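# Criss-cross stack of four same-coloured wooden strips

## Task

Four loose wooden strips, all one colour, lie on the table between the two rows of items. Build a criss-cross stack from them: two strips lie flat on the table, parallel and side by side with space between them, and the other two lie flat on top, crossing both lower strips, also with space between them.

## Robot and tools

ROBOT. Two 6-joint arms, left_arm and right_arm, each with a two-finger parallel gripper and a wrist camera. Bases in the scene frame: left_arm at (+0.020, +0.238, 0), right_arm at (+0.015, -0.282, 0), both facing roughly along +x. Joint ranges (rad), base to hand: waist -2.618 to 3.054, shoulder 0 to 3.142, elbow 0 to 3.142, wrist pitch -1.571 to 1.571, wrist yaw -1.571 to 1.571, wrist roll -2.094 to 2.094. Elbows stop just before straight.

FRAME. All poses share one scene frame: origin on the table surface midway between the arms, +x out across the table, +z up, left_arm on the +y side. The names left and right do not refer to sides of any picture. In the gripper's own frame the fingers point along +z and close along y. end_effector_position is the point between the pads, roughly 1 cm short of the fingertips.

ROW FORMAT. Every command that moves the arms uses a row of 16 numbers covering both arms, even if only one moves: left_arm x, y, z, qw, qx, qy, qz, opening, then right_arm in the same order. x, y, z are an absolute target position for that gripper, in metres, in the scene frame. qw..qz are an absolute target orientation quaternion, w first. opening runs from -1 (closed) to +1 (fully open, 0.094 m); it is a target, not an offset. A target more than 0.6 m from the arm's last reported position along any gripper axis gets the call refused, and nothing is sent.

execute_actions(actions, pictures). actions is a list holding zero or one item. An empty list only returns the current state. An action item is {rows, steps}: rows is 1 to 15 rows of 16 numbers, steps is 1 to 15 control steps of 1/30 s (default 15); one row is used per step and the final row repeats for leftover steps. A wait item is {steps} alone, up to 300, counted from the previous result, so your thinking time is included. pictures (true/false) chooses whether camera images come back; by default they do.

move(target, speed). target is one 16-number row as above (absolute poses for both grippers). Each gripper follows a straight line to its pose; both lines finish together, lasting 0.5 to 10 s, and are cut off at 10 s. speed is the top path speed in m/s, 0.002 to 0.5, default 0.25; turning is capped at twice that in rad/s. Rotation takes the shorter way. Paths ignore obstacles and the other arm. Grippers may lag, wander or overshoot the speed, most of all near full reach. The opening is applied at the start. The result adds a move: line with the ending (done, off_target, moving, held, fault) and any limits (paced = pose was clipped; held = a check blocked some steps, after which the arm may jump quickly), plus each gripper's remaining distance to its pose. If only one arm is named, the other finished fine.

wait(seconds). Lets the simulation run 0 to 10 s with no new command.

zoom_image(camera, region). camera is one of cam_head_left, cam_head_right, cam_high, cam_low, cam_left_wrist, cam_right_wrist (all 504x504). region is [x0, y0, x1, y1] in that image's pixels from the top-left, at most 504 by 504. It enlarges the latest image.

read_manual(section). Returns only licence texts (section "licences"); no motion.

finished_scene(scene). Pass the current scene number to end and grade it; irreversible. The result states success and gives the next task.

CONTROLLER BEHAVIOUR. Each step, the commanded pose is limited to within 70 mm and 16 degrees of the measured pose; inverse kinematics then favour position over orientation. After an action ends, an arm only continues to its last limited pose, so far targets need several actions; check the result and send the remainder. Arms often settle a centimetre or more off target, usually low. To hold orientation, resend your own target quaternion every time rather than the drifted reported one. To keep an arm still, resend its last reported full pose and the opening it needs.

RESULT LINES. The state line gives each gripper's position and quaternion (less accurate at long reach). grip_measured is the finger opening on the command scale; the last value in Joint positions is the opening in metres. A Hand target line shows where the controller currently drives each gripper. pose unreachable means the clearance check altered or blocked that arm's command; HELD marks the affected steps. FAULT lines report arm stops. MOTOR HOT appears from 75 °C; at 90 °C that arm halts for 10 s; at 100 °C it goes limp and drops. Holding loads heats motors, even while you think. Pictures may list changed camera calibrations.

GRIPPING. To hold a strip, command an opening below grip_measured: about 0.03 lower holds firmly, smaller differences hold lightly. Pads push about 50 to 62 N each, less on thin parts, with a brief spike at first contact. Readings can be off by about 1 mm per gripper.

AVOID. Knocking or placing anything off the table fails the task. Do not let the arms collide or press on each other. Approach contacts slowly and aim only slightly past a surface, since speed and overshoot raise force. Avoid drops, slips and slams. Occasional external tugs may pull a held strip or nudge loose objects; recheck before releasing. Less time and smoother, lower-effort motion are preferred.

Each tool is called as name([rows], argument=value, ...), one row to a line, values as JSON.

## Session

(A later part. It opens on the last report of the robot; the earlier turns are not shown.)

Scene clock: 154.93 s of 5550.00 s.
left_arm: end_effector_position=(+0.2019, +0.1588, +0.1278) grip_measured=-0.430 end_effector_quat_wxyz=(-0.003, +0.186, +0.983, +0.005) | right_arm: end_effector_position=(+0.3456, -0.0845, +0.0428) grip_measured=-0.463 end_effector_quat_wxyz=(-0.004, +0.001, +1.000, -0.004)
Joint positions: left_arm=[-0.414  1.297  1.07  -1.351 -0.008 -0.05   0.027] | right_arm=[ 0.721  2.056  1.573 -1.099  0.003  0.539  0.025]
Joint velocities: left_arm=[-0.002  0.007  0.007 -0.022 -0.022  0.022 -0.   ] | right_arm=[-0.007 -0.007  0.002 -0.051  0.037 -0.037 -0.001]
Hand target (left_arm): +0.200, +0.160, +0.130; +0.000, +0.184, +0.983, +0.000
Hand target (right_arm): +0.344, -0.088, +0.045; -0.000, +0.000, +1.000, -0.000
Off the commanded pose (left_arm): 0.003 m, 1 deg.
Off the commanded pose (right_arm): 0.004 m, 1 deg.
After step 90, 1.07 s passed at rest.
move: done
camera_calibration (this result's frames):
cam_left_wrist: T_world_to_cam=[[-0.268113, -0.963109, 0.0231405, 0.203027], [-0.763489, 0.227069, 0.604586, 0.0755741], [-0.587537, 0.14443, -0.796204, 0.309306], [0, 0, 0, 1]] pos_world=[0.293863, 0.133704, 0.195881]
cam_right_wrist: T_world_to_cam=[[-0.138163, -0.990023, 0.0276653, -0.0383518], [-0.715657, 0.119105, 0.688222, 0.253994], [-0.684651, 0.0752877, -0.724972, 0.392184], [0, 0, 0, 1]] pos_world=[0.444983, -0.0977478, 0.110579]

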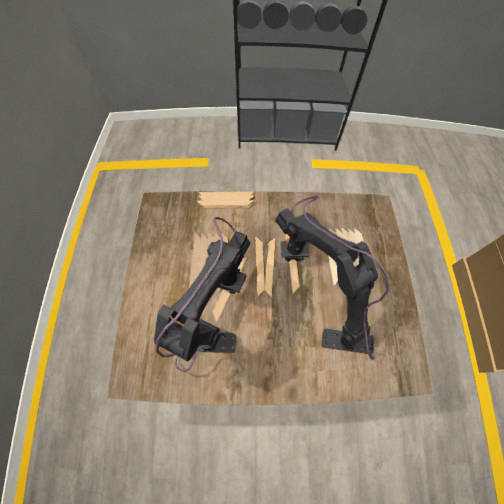

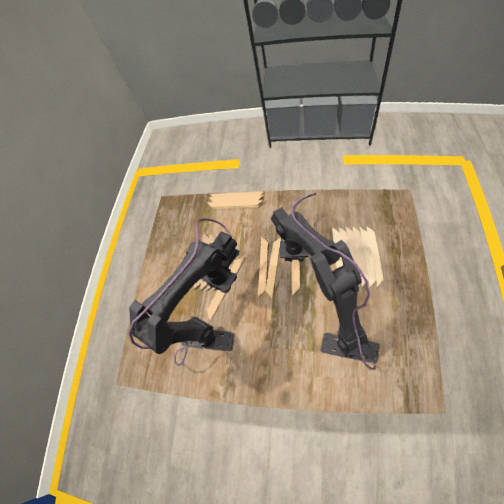

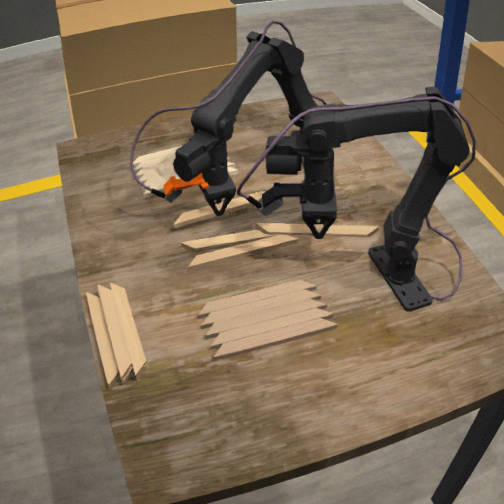

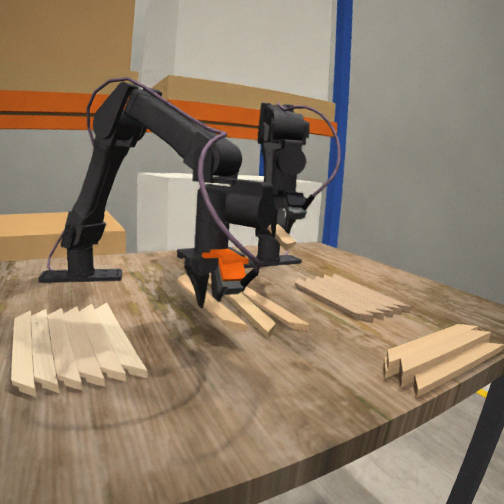

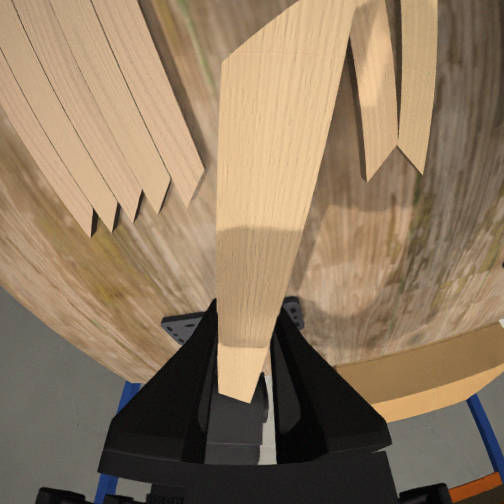

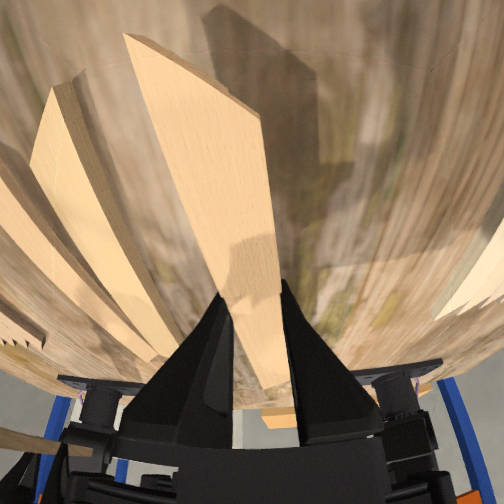

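move(target=[0.20,0.16,0.13,0,0.184,0.983,0,-0.5, 0.342,-0.089,0.010,0,0,1,0,-0.53], speed=0.04)

Scene clock: 157.93 s of 5550.00 s.
left_arm: end_effector_position=(+0.2019, +0.1588, +0.1278) grip_measured=-0.430 end_effector_quat_wxyz=(-0.003, +0.186, +0.983, +0.005) | right_arm: end_effector_position=(+0.3456, -0.0845, +0.0187) grip_measured=-0.463 end_effector_quat_wxyz=(+0.008, -0.001, +1.000, +0.003)
Joint positions: left_arm=[-0.414  1.297  1.07  -1.351 -0.008 -0.05   0.027] | right_arm=[ 0.721  2.056  1.473 -0.97   0.003  0.536  0.025]
Joint velocities: left_arm=[-0.017 -0.007  0.002 -0.007  0.037  0.007 -0.001] | right_arm=[-0.012 -0.007 -0.012  0.022  0.007  0.022 -0.001]
Hand target (left_arm): +0.200, +0.160, +0.130; +0.000, +0.184, +0.983, +0.000
Hand target (right_arm): +0.342, -0.089, +0.010; -0.000, +0.000, +1.000, -0.000
Off the commanded pose (left_arm): 0.003 m, 1 deg.
Off the commanded pose (right_arm): 0.010 m, 1 deg.
move: done
camera_calibration (this result's frames):
cam_left_wrist: T_world_to_cam=[[-0.268113, -0.963109, 0.0231405, 0.203027], [-0.763489, 0.227069, 0.604586, 0.0755741], [-0.587537, 0.14443, -0.796204, 0.309306], [0, 0, 0, 1]] pos_world=[0.293863, 0.133704, 0.195881]
cam_right_wrist: T_world_to_cam=[[-0.135981, -0.990665, 0.0095573, -0.0382058], [-0.732892, 0.10708, 0.671865, 0.275785], [-0.666617, 0.0843565, -0.740612, 0.369489], [0, 0, 0, 1]] pos_world=[0.443233, -0.0985491, 0.088723]

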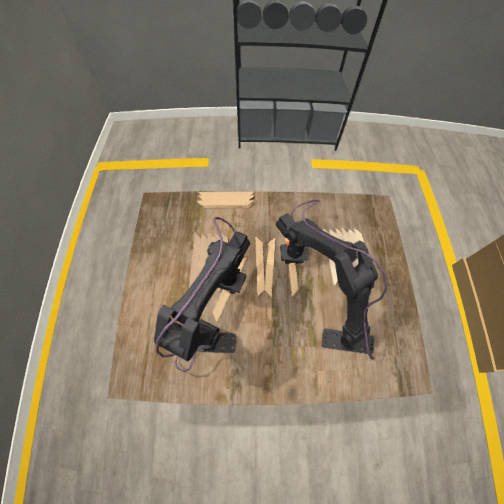

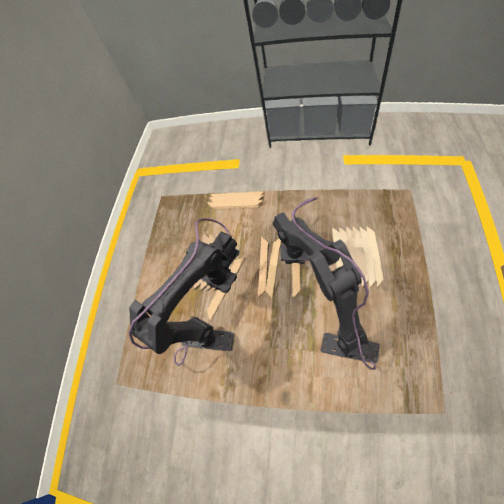

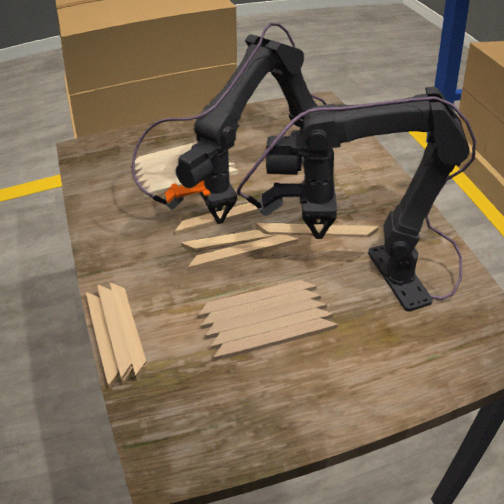

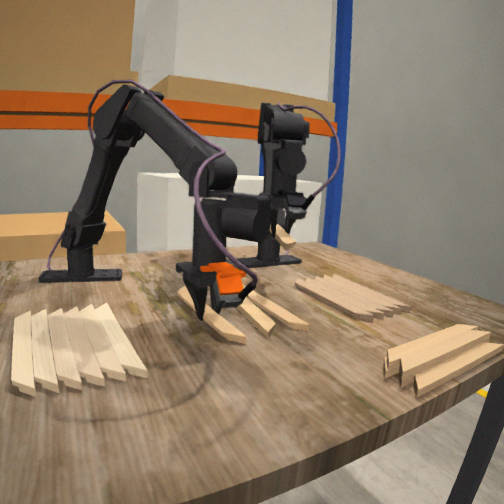

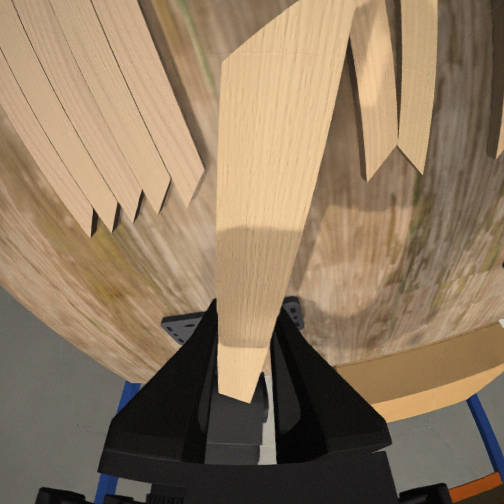

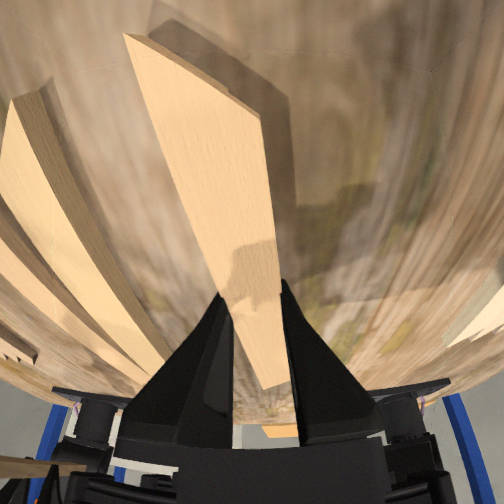

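execute_actions([
  {"rows": [[0.20,0.16,0.13,0,0.184,0.983,0,-0.5, 0.341,-0.090,0.007,0,0,1,0,-0.53],[0.20,0.16,0.13,0,0.184,0.983,0,-0.5, 0.341,-0.090,0.007,0,0,1,0,-0.53],[0.20,0.16,0.13,0,0.184,0.983,0,-0.5, 0.341,-0.090,0.007,0,0,1,0,-0.53],[0.20,0.16,0.13,0,0.184,0.983,0,-0.5, 0.341,-0.090,0.007,0,0,1,0,-0.53],[0.20,0.16,0.13,0,0.184,0.983,0,-0.5, 0.341,-0.090,0.007,0,0,1,0,-0.53],[0.20,0.16,0.13,0,0.184,0.983,0,-0.5, 0.341,-0.090,0.007,0,0,1,0,-0.53],[0.20,0.16,0.13,0,0.184,0.983,0,-0.5, 0.341,-0.090,0.007,0,0,1,0,-0.47],[0.20,0.16,0.13,0,0.184,0.983,0,-0.5, 0.341,-0.090,0.007,0,0,1,0,-0.43],[0.20,0.16,0.13,0,0.184,0.983,0,-0.5, 0.341,-0.090,0.007,0,0,1,0,-0.38],[0.20,0.16,0.13,0,0.184,0.983,0,-0.5, 0.341,-0.090,0.007,0,0,1,0,-0.32],[0.20,0.16,0.13,0,0.184,0.983,0,-0.5, 0.341,-0.090,0.007,0,0,1,0,-0.25],[0.20,0.16,0.13,0,0.184,0.983,0,-0.5, 0.341,-0.090,0.007,0,0,1,0,-0.18],[0.20,0.16,0.13,0,0.184,0.983,0,-0.5, 0.341,-0.090,0.007,0,0,1,0,-0.1],[0.20,0.16,0.13,0,0.184,0.983,0,-0.5, 0.341,-0.090,0.007,0,0,1,0,-0.05],[0.20,0.16,0.13,0,0.184,0.983,0,-0.5, 0.341,-0.090,0.007,0,0,1,0,0.0]], "steps": 15},
], pictures=false)

Scene clock: 167.00 s of 5550.00 s.
left_arm: end_effector_position=(+0.2019, +0.1588, +0.1278) grip_measured=-0.430 end_effector_quat_wxyz=(-0.003, +0.186, +0.983, +0.005) | right_arm: end_effector_position=(+0.3458, -0.0845, +0.0165) grip_measured=-0.025 end_effector_quat_wxyz=(+0.010, -0.001, +1.000, +0.004)
Joint positions: left_arm=[-0.414  1.297  1.07  -1.351 -0.008 -0.05   0.027] | right_arm=[ 0.72   2.056  1.463 -0.956  0.003  0.536  0.046]
Joint velocities: left_arm=[ 0.002  0.007  0.002  0.051  0.037  0.022 -0.   ] | right_arm=[-0.002 -0.002 -0.002 -0.007 -0.095  0.007  0.049]
Hand target (left_arm): +0.200, +0.160, +0.130; +0.000, +0.184, +0.983, +0.000
Hand target (right_arm): +0.341, -0.090, +0.007; +0.000, +0.000, +1.000, -0.000
Off the commanded pose (left_arm): 0.003 m, 1 deg.
Off the commanded pose (right_arm): 0.012 m, 1 deg.
Steps of this call (steps 1 to 90: nothing new was sent; then 5.57 s passed at rest; steps 91 to 105: all 15 steps of this action). Readings (end_effector_position):
91: left_arm (+0.2019, +0.1588, +0.1278) | right_arm (+0.3459, -0.0843, +0.0184)
92: left_arm (+0.2019, +0.1588, +0.1278) | right_arm (+0.3458, -0.0843, +0.0178)
94: left_arm (+0.2019, +0.1588, +0.1278) | right_arm (+0.3453, -0.0847, +0.0165)
98: left_arm (+0.2019, +0.1588, +0.1278) | right_arm (+0.3454, -0.0846, +0.0165)
105: the state above

Lift straight up.

move(target=[0.20,0.16,0.13,0,0.184,0.983,0,-0.5, 0.348,-0.083,0.075,0,0,1,0,0.0], speed=0.12)

Scene clock: 170.27 s of 5550.00 s.
left_arm: end_effector_position=(+0.2019, +0.1588, +0.1278) grip_measured=-0.430 end_effector_quat_wxyz=(-0.003, +0.186, +0.983, +0.005) | right_arm: end_effector_position=(+0.3436, -0.0858, +0.0639) grip_measured=-0.001 end_effector_quat_wxyz=(-0.009, -0.001, +1.000, -0.007)
Joint positions: left_arm=[-0.414  1.297  1.07  -1.351 -0.008 -0.05   0.027] | right_arm=[ 0.72   2.04   1.633 -1.186  0.003  0.536  0.047]
Joint velocities: left_arm=[-0.007 -0.017  0.007  0.022 -0.066  0.007 -0.   ] | right_arm=[ 0.002 -0.002  0.007 -0.051 -0.022  0.051  0.001]
Hand target (left_arm): +0.200, +0.160, +0.130; +0.000, +0.184, +0.983, +0.000
Hand target (right_arm): +0.347, -0.084, +0.075; +0.000, -0.000, +1.000, -0.000
Off the commanded pose (left_arm): 0.003 m, 1 deg.
Off the commanded pose (right_arm): 0.012 m, 1 deg.
move: off_target (right_arm)
camera_calibration (this result's frames):
cam_left_wrist: T_world_to_cam=[[-0.268113, -0.963109, 0.0231405, 0.203027], [-0.763489, 0.227069, 0.604586, 0.0755741], [-0.587537, 0.14443, -0.796204, 0.309306], [0, 0, 0, 1]] pos_world=[0.293863, 0.133704, 0.195881]
cam_right_wrist: T_world_to_cam=[[-0.135623, -0.990175, 0.0340675, -0.0418761], [-0.709797, 0.121094, 0.69392, 0.236005], [-0.691227, 0.0699303, -0.719246, 0.4076], [0, 0, 0, 1]] pos_world=[0.44358, -0.0985471, 0.130823]

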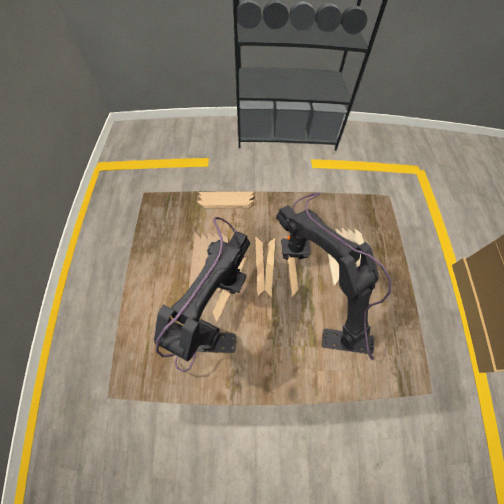

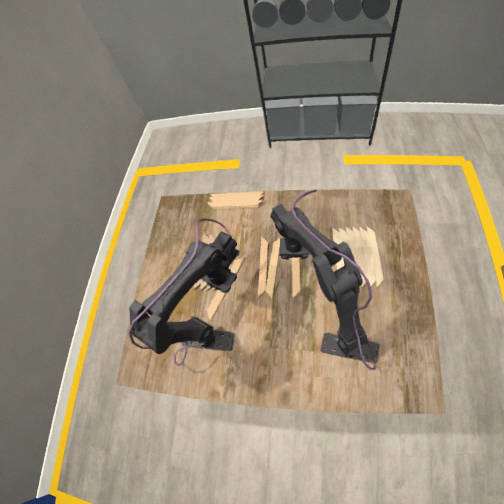

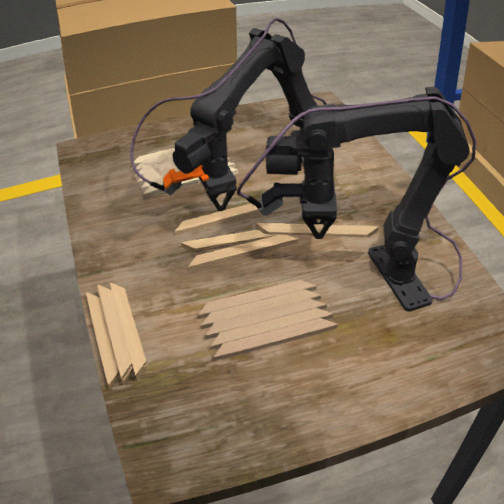

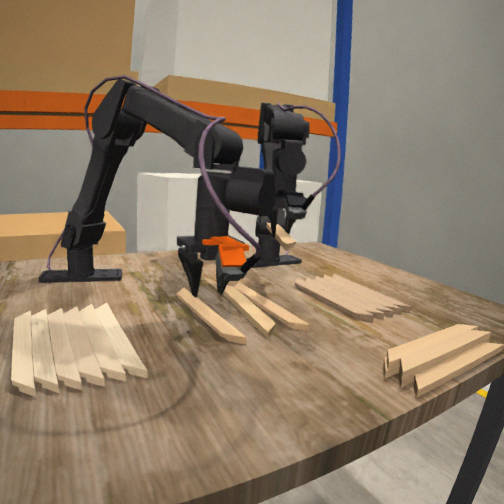

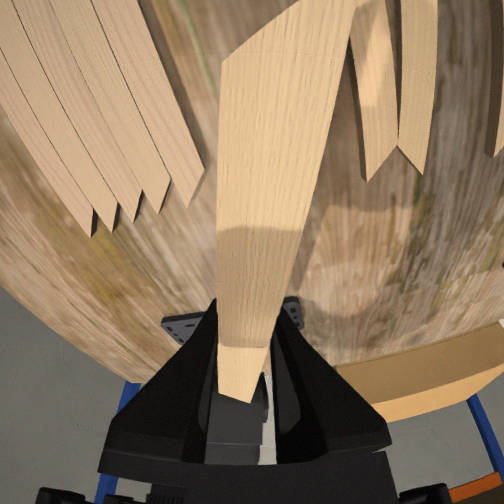

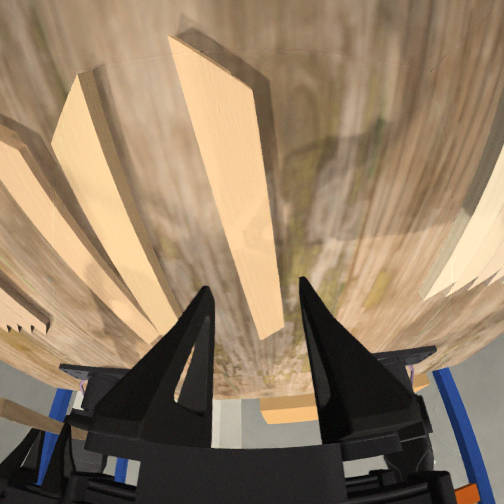

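move(target=[0.20,0.16,0.13,0,0.184,0.983,0,-0.5, 0.385,-0.005,0.06,0,0.052,0.999,0,-0.1], speed=0.15)

Scene clock: 184.60 s of 5550.00 s.
left_arm: end_effector_position=(+0.2019, +0.1588, +0.1278) grip_measured=-0.430 end_effector_quat_wxyz=(-0.003, +0.186, +0.983, +0.005) | right_arm: end_effector_position=(+0.3861, -0.0089, +0.0609) grip_measured=-0.099 end_effector_quat_wxyz=(+0.004, +0.050, +0.999, +0.002)
Joint positions: left_arm=[-0.414  1.297  1.07  -1.351 -0.008 -0.05   0.027] | right_arm=[ 0.816  2.356  2.132 -1.339  0.002  0.734  0.042]
Joint velocities: left_arm=[ 0.007 -0.012  0.007 -0.007 -0.037 -0.037  0.   ] | right_arm=[-0.002 -0.002 -0.002 -0.037 -0.051  0.037 -0.001]
Hand target (left_arm): +0.200, +0.160, +0.130; +0.000, +0.184, +0.983, +0.000
Hand target (right_arm): +0.386, -0.006, +0.061; +0.000, +0.052, +0.999, +0.001
Off the commanded pose (left_arm): 0.003 m, 1 deg.
Off the commanded pose (right_arm): 0.004 m, 0 deg.
After step 90, 10.03 s passed at rest.
move: done
camera_calibration (this result's frames):
cam_left_wrist: T_world_to_cam=[[-0.268113, -0.963109, 0.0231405, 0.203027], [-0.763489, 0.227069, 0.604586, 0.0755741], [-0.587537, 0.14443, -0.796204, 0.309306], [0, 0, 0, 1]] pos_world=[0.293863, 0.133704, 0.195881]
cam_right_wrist: T_world_to_cam=[[-0.23661, -0.971507, 0.0137921, 0.0805567], [-0.711508, 0.182919, 0.678452, 0.261064], [-0.661643, 0.150716, -0.734516, 0.419694], [0, 0, 0, 1]] pos_world=[0.482497, -0.0327466, 0.130042]

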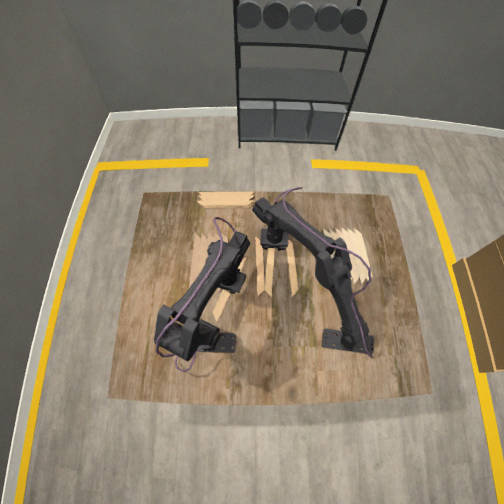

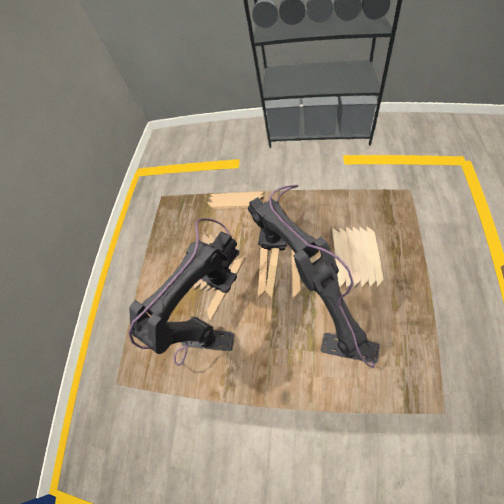

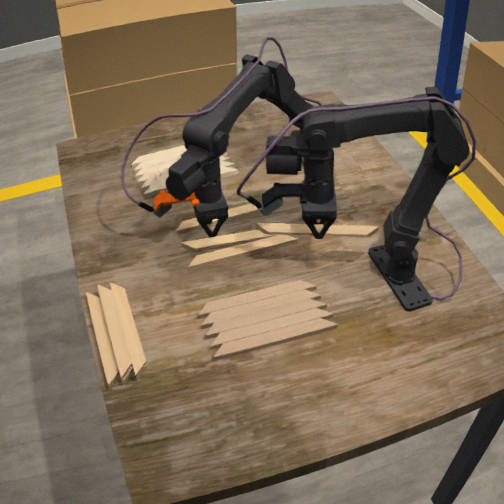

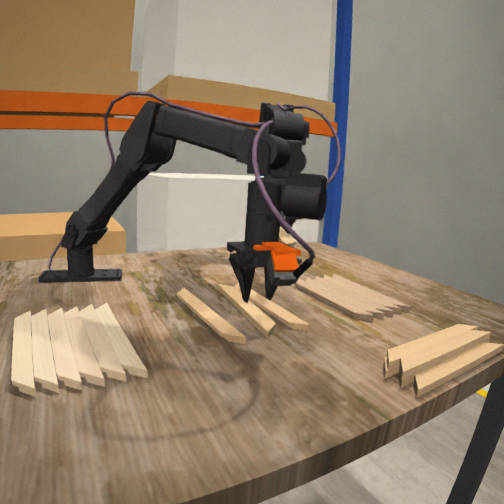

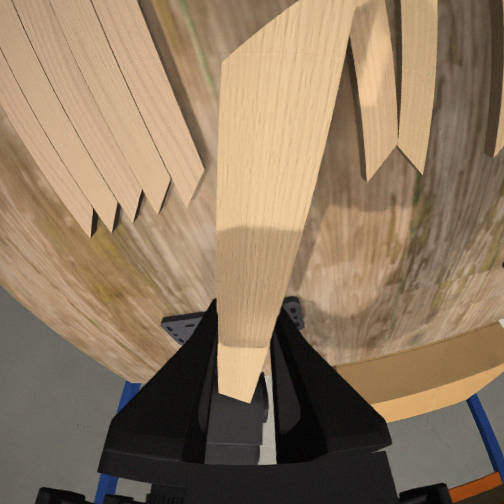

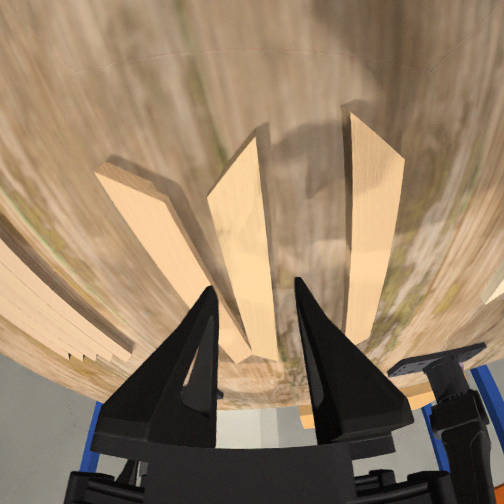

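move(target=[0.20,0.16,0.13,0,0.184,0.983,0,-0.5, 0.385,-0.001,0.032,0,0.052,0.999,0,-0.12], speed=0.05)

Scene clock: 197.23 s of 5550.00 s.
left_arm: end_effector_position=(+0.2019, +0.1588, +0.1278) grip_measured=-0.430 end_effector_quat_wxyz=(-0.003, +0.186, +0.983, +0.005) | right_arm: end_effector_position=(+0.3904, -0.0022, +0.0437) grip_measured=-0.118 end_effector_quat_wxyz=(+0.009, +0.053, +0.999, +0.006)
Joint positions: left_arm=[-0.414  1.297  1.07  -1.351 -0.008 -0.05   0.027] | right_arm=[ 0.823  2.379  2.104 -1.274  0.002  0.745  0.041]
Joint velocities: left_arm=[-0.027 -0.017 -0.012 -0.022 -0.007 -0.051  0.   ] | right_arm=[-0.002  0.007 -0.007  0.022 -0.051  0.037  0.001]
Hand target (left_arm): +0.200, +0.160, +0.130; +0.000, +0.184, +0.983, +0.000
Hand target (right_arm): +0.385, -0.001, +0.032; -0.000, +0.052, +0.999, -0.000
Off the commanded pose (left_arm): 0.003 m, 1 deg.
Off the commanded pose (right_arm): 0.013 m, 1 deg.
After step 90, 8.63 s passed at rest.
move: off_target (right_arm)
camera_calibration (this result's frames):
cam_left_wrist: T_world_to_cam=[[-0.268113, -0.963109, 0.0231405, 0.203027], [-0.763489, 0.227069, 0.604586, 0.0755741], [-0.587537, 0.14443, -0.796204, 0.309306], [0, 0, 0, 1]] pos_world=[0.293863, 0.133704, 0.195881]
cam_right_wrist: T_world_to_cam=[[-0.241146, -0.970483, 0.00340741, 0.0905294], [-0.717879, 0.18074, 0.672297, 0.27735], [-0.653068, 0.159676, -0.740274, 0.40576], [0, 0, 0, 1]] pos_world=[0.485923, -0.0270608, 0.113604]

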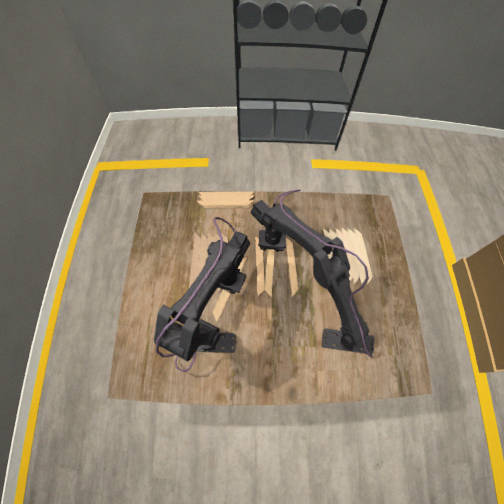

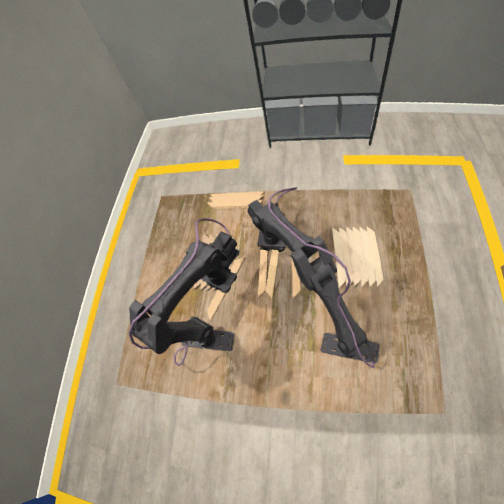

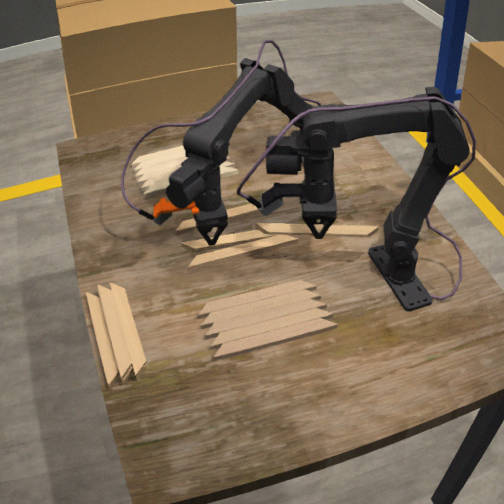

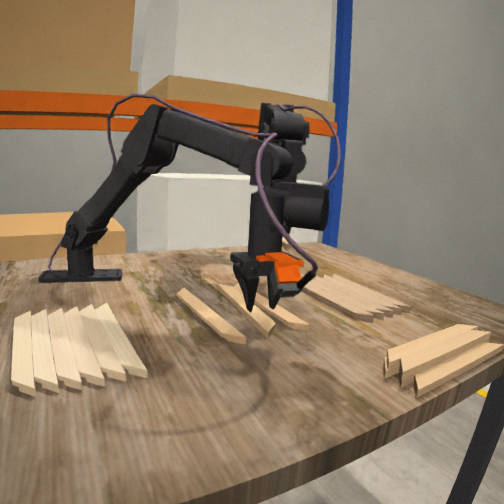

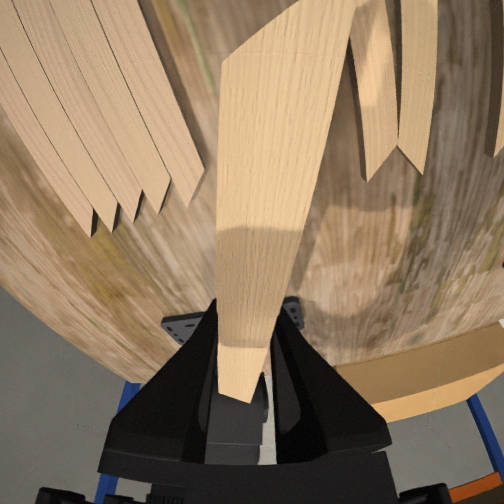

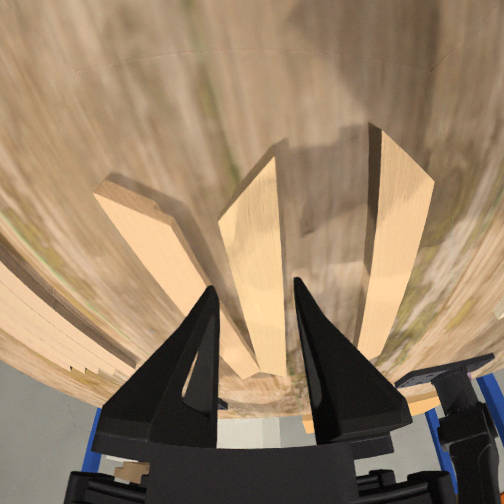

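move(target=[0.20,0.16,0.13,0,0.184,0.983,0,-0.5, 0.385,-0.009,0.020,0,0.052,0.999,0,-0.12], speed=0.04)

Scene clock: 205.80 s of 5550.00 s.
left_arm: end_effector_position=(+0.2019, +0.1588, +0.1278) grip_measured=-0.430 end_effector_quat_wxyz=(-0.003, +0.186, +0.983, +0.005) | right_arm: end_effector_position=(+0.3858, -0.0056, +0.0243) grip_measured=-0.118 end_effector_quat_wxyz=(+0.002, +0.053, +0.999, +0.000)
Joint positions: left_arm=[-0.414  1.297  1.07  -1.351 -0.008 -0.05   0.027] | right_arm=[ 0.823  2.379  2.027 -1.215  0.002  0.745  0.041]
Joint velocities: left_arm=[-0.007 -0.007  0.002 -0.037 -0.037  0.037 -0.   ] | right_arm=[-0.007 -0.002 -0.012  0.022  0.066  0.007  0.001]
Hand target (left_arm): +0.200, +0.160, +0.130; +0.000, +0.184, +0.983, +0.000
Hand target (right_arm): +0.385, -0.009, +0.020; -0.000, +0.052, +0.999, -0.000
Off the commanded pose (left_arm): 0.003 m, 1 deg.
Off the commanded pose (right_arm): 0.005 m, 0 deg.
After step 90, 4.63 s passed at rest.
move: done
camera_calibration (this result's frames):
cam_left_wrist: T_world_to_cam=[[-0.268113, -0.963109, 0.0231405, 0.203027], [-0.763489, 0.227069, 0.604586, 0.0755741], [-0.587537, 0.14443, -0.796204, 0.309306], [0, 0, 0, 1]] pos_world=[0.293863, 0.133704, 0.195881]
cam_right_wrist: T_world_to_cam=[[-0.240638, -0.970472, 0.016672, 0.0856731], [-0.708635, 0.187399, 0.680233, 0.284021], [-0.663272, 0.151876, -0.732806, 0.392645], [0, 0, 0, 1]] pos_world=[0.482314, -0.0297151, 0.0931037]

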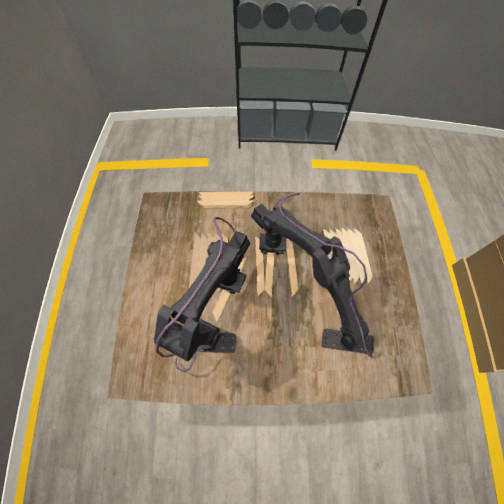

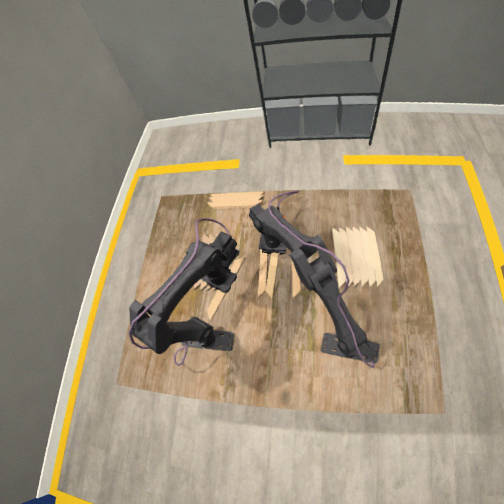

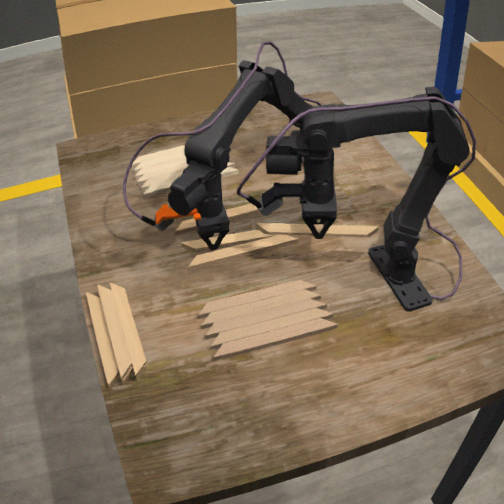

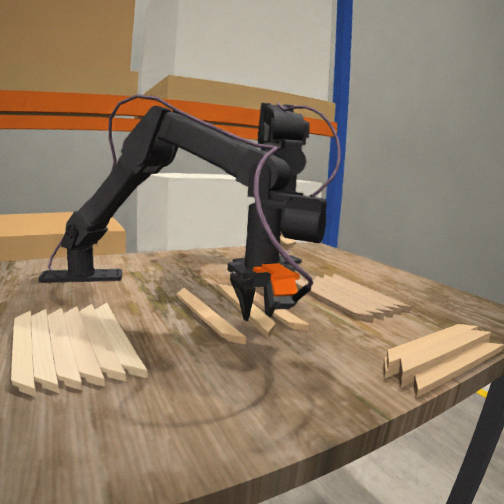

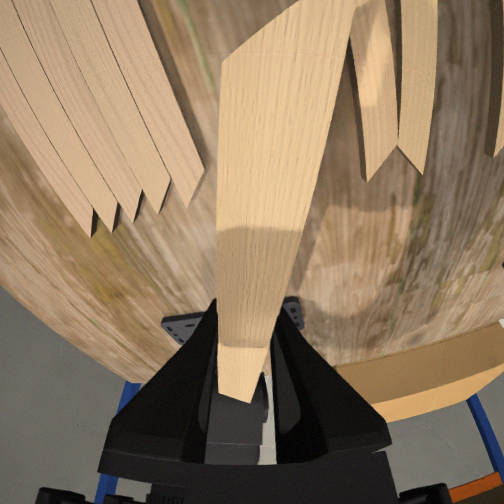

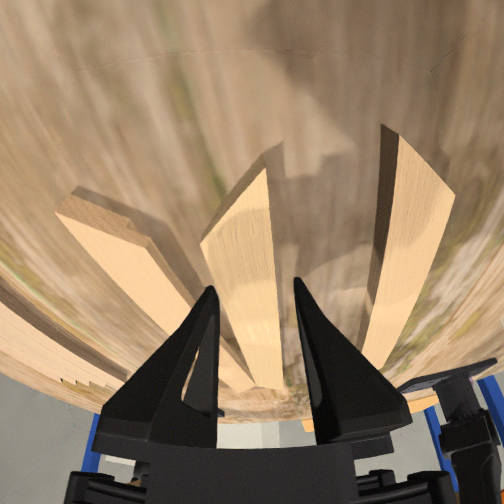

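move(target=[0.20,0.16,0.13,0,0.184,0.983,0,-0.5, 0.384,-0.008,0.011,0,0.052,0.999,0,-0.12], speed=0.03)

Scene clock: 209.03 s of 5550.00 s.
left_arm: end_effector_position=(+0.2019, +0.1588, +0.1278) grip_measured=-0.430 end_effector_quat_wxyz=(-0.003, +0.186, +0.983, +0.005) | right_arm: end_effector_position=(+0.3876, -0.0043, +0.0188) grip_measured=-0.119 end_effector_quat_wxyz=(+0.007, +0.052, +0.999, +0.004)
Joint positions: left_arm=[-0.414  1.297  1.07  -1.351 -0.008 -0.05   0.027] | right_arm=[ 0.823  2.379  2.005 -1.181  0.002  0.744  0.041]
Joint velocities: left_arm=[-0.007  0.002  0.007  0.125  0.022 -0.081 -0.001] | right_arm=[-0.002 -0.007 -0.007 -0.037  0.022  0.081  0.001]
Hand target (left_arm): +0.200, +0.160, +0.130; +0.000, +0.184, +0.983, +0.000
Hand target (right_arm): +0.384, -0.008, +0.011; -0.000, +0.052, +0.999, -0.000
Off the commanded pose (left_arm): 0.003 m, 1 deg.
Off the commanded pose (right_arm): 0.009 m, 1 deg.
move: done
camera_calibration (this result's frames):
cam_left_wrist: T_world_to_cam=[[-0.268113, -0.963109, 0.0231405, 0.203027], [-0.763489, 0.227069, 0.604586, 0.0755741], [-0.587537, 0.14443, -0.796204, 0.309306], [0, 0, 0, 1]] pos_world=[0.293863, 0.133704, 0.195881]
cam_right_wrist: T_world_to_cam=[[-0.240382, -0.970649, 0.00754275, 0.0875856], [-0.715136, 0.182348, 0.674782, 0.291342], [-0.656351, 0.156812, -0.737979, 0.387112], [0, 0, 0, 1]] pos_world=[0.483485, -0.0288144, 0.0884279]

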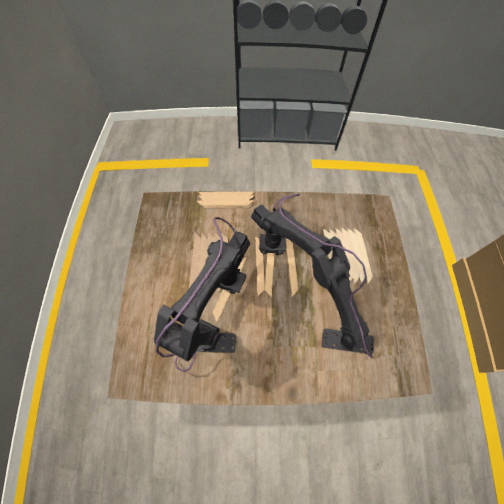

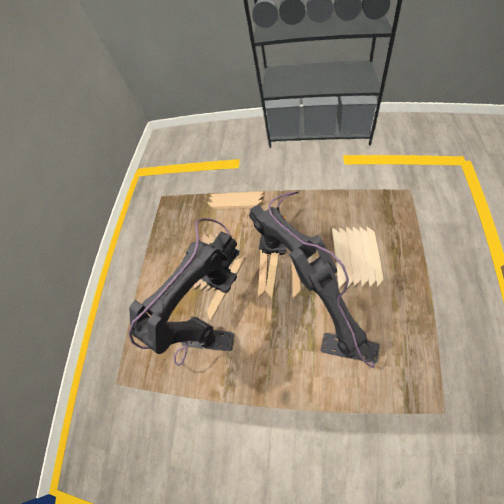

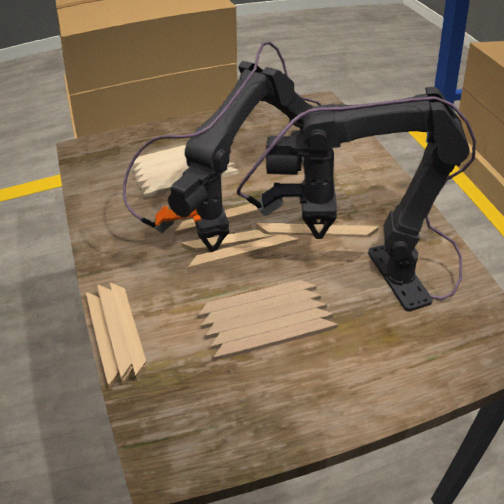

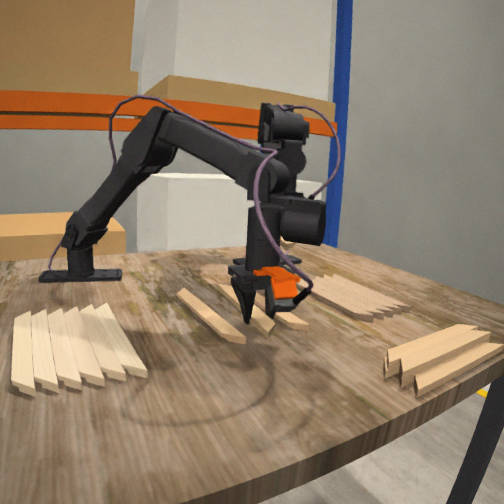

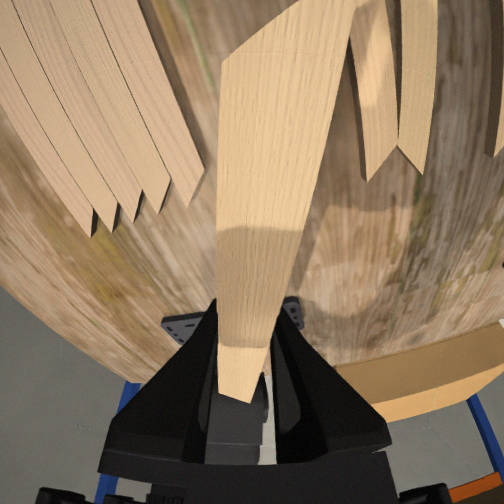

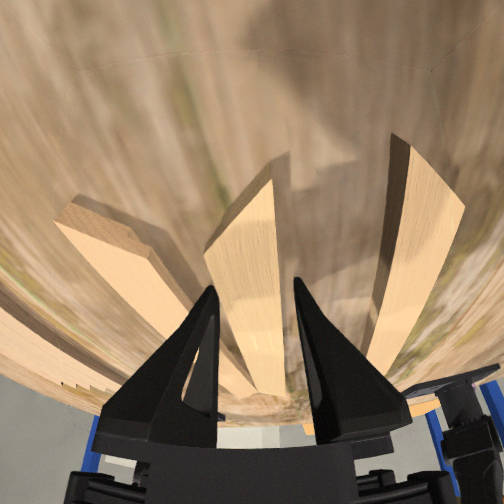

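execute_actions([
  {"rows": [[0.20,0.16,0.13,0,0.184,0.983,0,-0.5, 0.383,-0.009,0.008,0,0.052,0.999,0,-0.12],[0.20,0.16,0.13,0,0.184,0.983,0,-0.5, 0.383,-0.009,0.008,0,0.052,0.999,0,-0.12],[0.20,0.16,0.13,0,0.184,0.983,0,-0.5, 0.383,-0.009,0.008,0,0.052,0.999,0,-0.12],[0.20,0.16,0.13,0,0.184,0.983,0,-0.5, 0.383,-0.009,0.008,0,0.052,0.999,0,-0.12],[0.20,0.16,0.13,0,0.184,0.983,0,-0.5, 0.383,-0.009,0.008,0,0.052,0.999,0,-0.17],[0.20,0.16,0.13,0,0.184,0.983,0,-0.5, 0.383,-0.009,0.008,0,0.052,0.999,0,-0.22],[0.20,0.16,0.13,0,0.184,0.983,0,-0.5, 0.383,-0.009,0.008,0,0.052,0.999,0,-0.27],[0.20,0.16,0.13,0,0.184,0.983,0,-0.5, 0.383,-0.009,0.008,0,0.052,0.999,0,-0.32],[0.20,0.16,0.13,0,0.184,0.983,0,-0.5, 0.383,-0.009,0.008,0,0.052,0.999,0,-0.36],[0.20,0.16,0.13,0,0.184,0.983,0,-0.5, 0.383,-0.009,0.008,0,0.052,0.999,0,-0.40],[0.20,0.16,0.13,0,0.184,0.983,0,-0.5, 0.383,-0.009,0.008,0,0.052,0.999,0,-0.43],[0.20,0.16,0.13,0,0.184,0.983,0,-0.5, 0.383,-0.009,0.008,0,0.052,0.999,0,-0.46],[0.20,0.16,0.13,0,0.184,0.983,0,-0.5, 0.383,-0.009,0.008,0,0.052,0.999,0,-0.49],[0.20,0.16,0.13,0,0.184,0.983,0,-0.5, 0.383,-0.009,0.008,0,0.052,0.999,0,-0.52],[0.20,0.16,0.13,0,0.184,0.983,0,-0.5, 0.383,-0.009,0.008,0,0.052,0.999,0,-0.54]], "steps": 15},
], pictures=false)

Scene clock: 219.13 s of 5550.00 s.
left_arm: end_effector_position=(+0.2019, +0.1588, +0.1278) grip_measured=-0.430 end_effector_quat_wxyz=(-0.003, +0.186, +0.983, +0.005) | right_arm: end_effector_position=(+0.3878, -0.0041, +0.0181) grip_measured=-0.439 end_effector_quat_wxyz=(+0.008, +0.052, +0.999, +0.006)
Joint positions: left_arm=[-0.414  1.297  1.07  -1.351 -0.008 -0.05   0.027] | right_arm=[ 0.823  2.375  1.995 -1.17   0.002  0.744  0.026]
Joint velocities: left_arm=[-0.012 -0.002  0.002 -0.022 -0.007 -0.037 -0.   ] | right_arm=[-0.002  0.017 -0.002  0.007  0.007 -0.022 -0.   ]
Hand target (left_arm): +0.200, +0.160, +0.130; +0.000, +0.184, +0.983, +0.000
Hand target (right_arm): +0.383, -0.009, +0.008; -0.000, +0.052, +0.999, -0.000
Off the commanded pose (left_arm): 0.003 m, 1 deg.
Off the commanded pose (right_arm): 0.012 m, 1 deg.
Steps of this call (steps 1 to 90: nothing new was sent; then 6.60 s passed at rest; steps 91 to 105: all 15 steps of this action). Readings (end_effector_position):
91: left_arm (+0.2019, +0.1588, +0.1278) | right_arm (+0.3877, -0.0042, +0.0181)
92: left_arm (+0.2019, +0.1588, +0.1278) | right_arm (+0.3877, -0.0042, +0.0180)
94: left_arm (+0.2019, +0.1588, +0.1278) | right_arm (+0.3877, -0.0042, +0.0181)
98: left_arm (+0.2019, +0.1588, +0.1278) | right_arm (+0.3877, -0.0041, +0.0180)
105: the state above

move(target=[0.20,0.16,0.13,0,0.184,0.983,0,-0.5, 0.386,-0.008,0.08,0,0.052,0.999,0,-0.52], speed=0.1)

Scene clock: 222.70 s of 5550.00 s.
left_arm: end_effector_position=(+0.2019, +0.1588, +0.1278) grip_measured=-0.430 end_effector_quat_wxyz=(-0.003, +0.186, +0.983, +0.005) | right_arm: end_effector_position=(+0.3819, -0.0085, +0.0690) grip_measured=-0.439 end_effector_quat_wxyz=(-0.006, +0.052, +0.999, -0.006)
Joint positions: left_arm=[-0.414  1.297  1.07  -1.351 -0.008 -0.05   0.027] | right_arm=[ 0.823  2.375  2.197 -1.41   0.002  0.744  0.026]
Joint velocities: left_arm=[ 0.002 -0.007  0.007 -0.095 -0.051  0.081 -0.001] | right_arm=[-0.002 -0.002  0.017  0.007  0.007  0.037 -0.001]
Hand target (left_arm): +0.200, +0.160, +0.130; +0.000, +0.184, +0.983, +0.000
Hand target (right_arm): +0.385, -0.009, +0.080; +0.000, +0.052, +0.999, -0.000
Off the commanded pose (left_arm): 0.003 m, 1 deg.
Off the commanded pose (right_arm): 0.012 m, 1 deg.
move: off_target (right_arm)
camera_calibration (this result's frames):
cam_left_wrist: T_world_to_cam=[[-0.268113, -0.963109, 0.0231405, 0.203027], [-0.763489, 0.227069, 0.604586, 0.0755741], [-0.587537, 0.14443, -0.796204, 0.309306], [0, 0, 0, 1]] pos_world=[0.293863, 0.133704, 0.195881]
cam_right_wrist: T_world_to_cam=[[-0.239849, -0.970262, 0.0326243, 0.0798034], [-0.697017, 0.1955, 0.689889, 0.246284], [-0.675751, 0.14273, -0.72318, 0.427268], [0, 0, 0, 1]] pos_world=[0.479532, -0.0317023, 0.136479]

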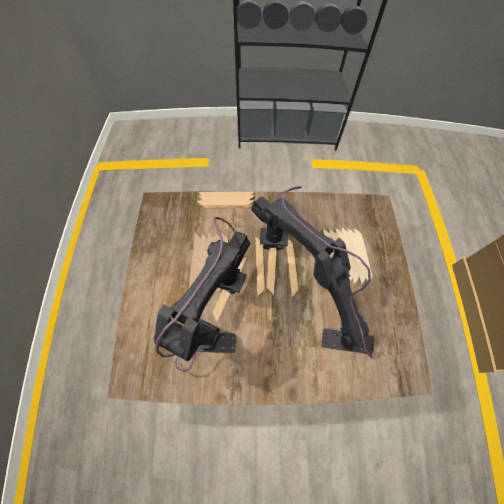

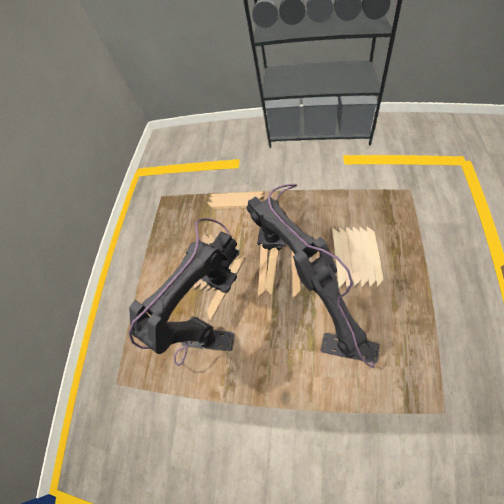

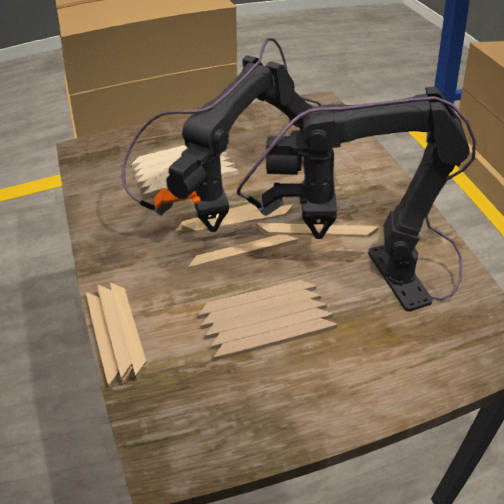

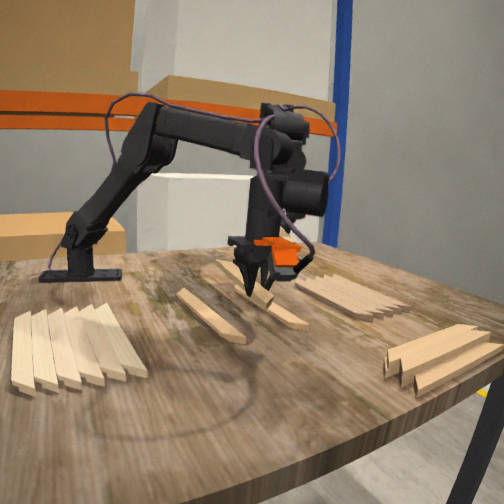

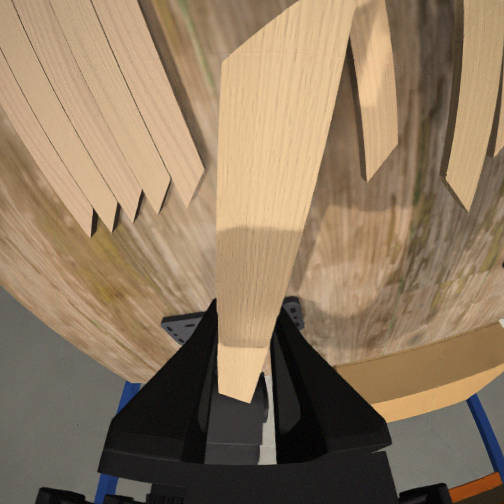

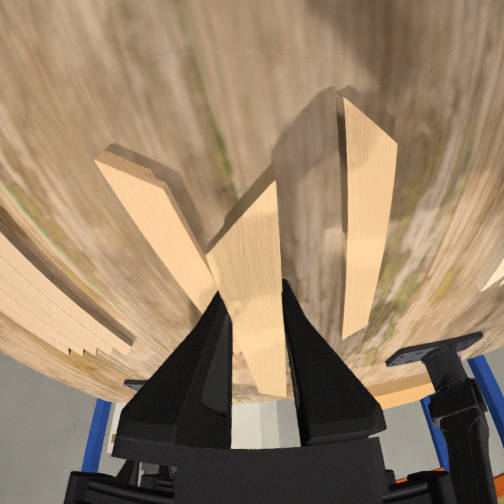

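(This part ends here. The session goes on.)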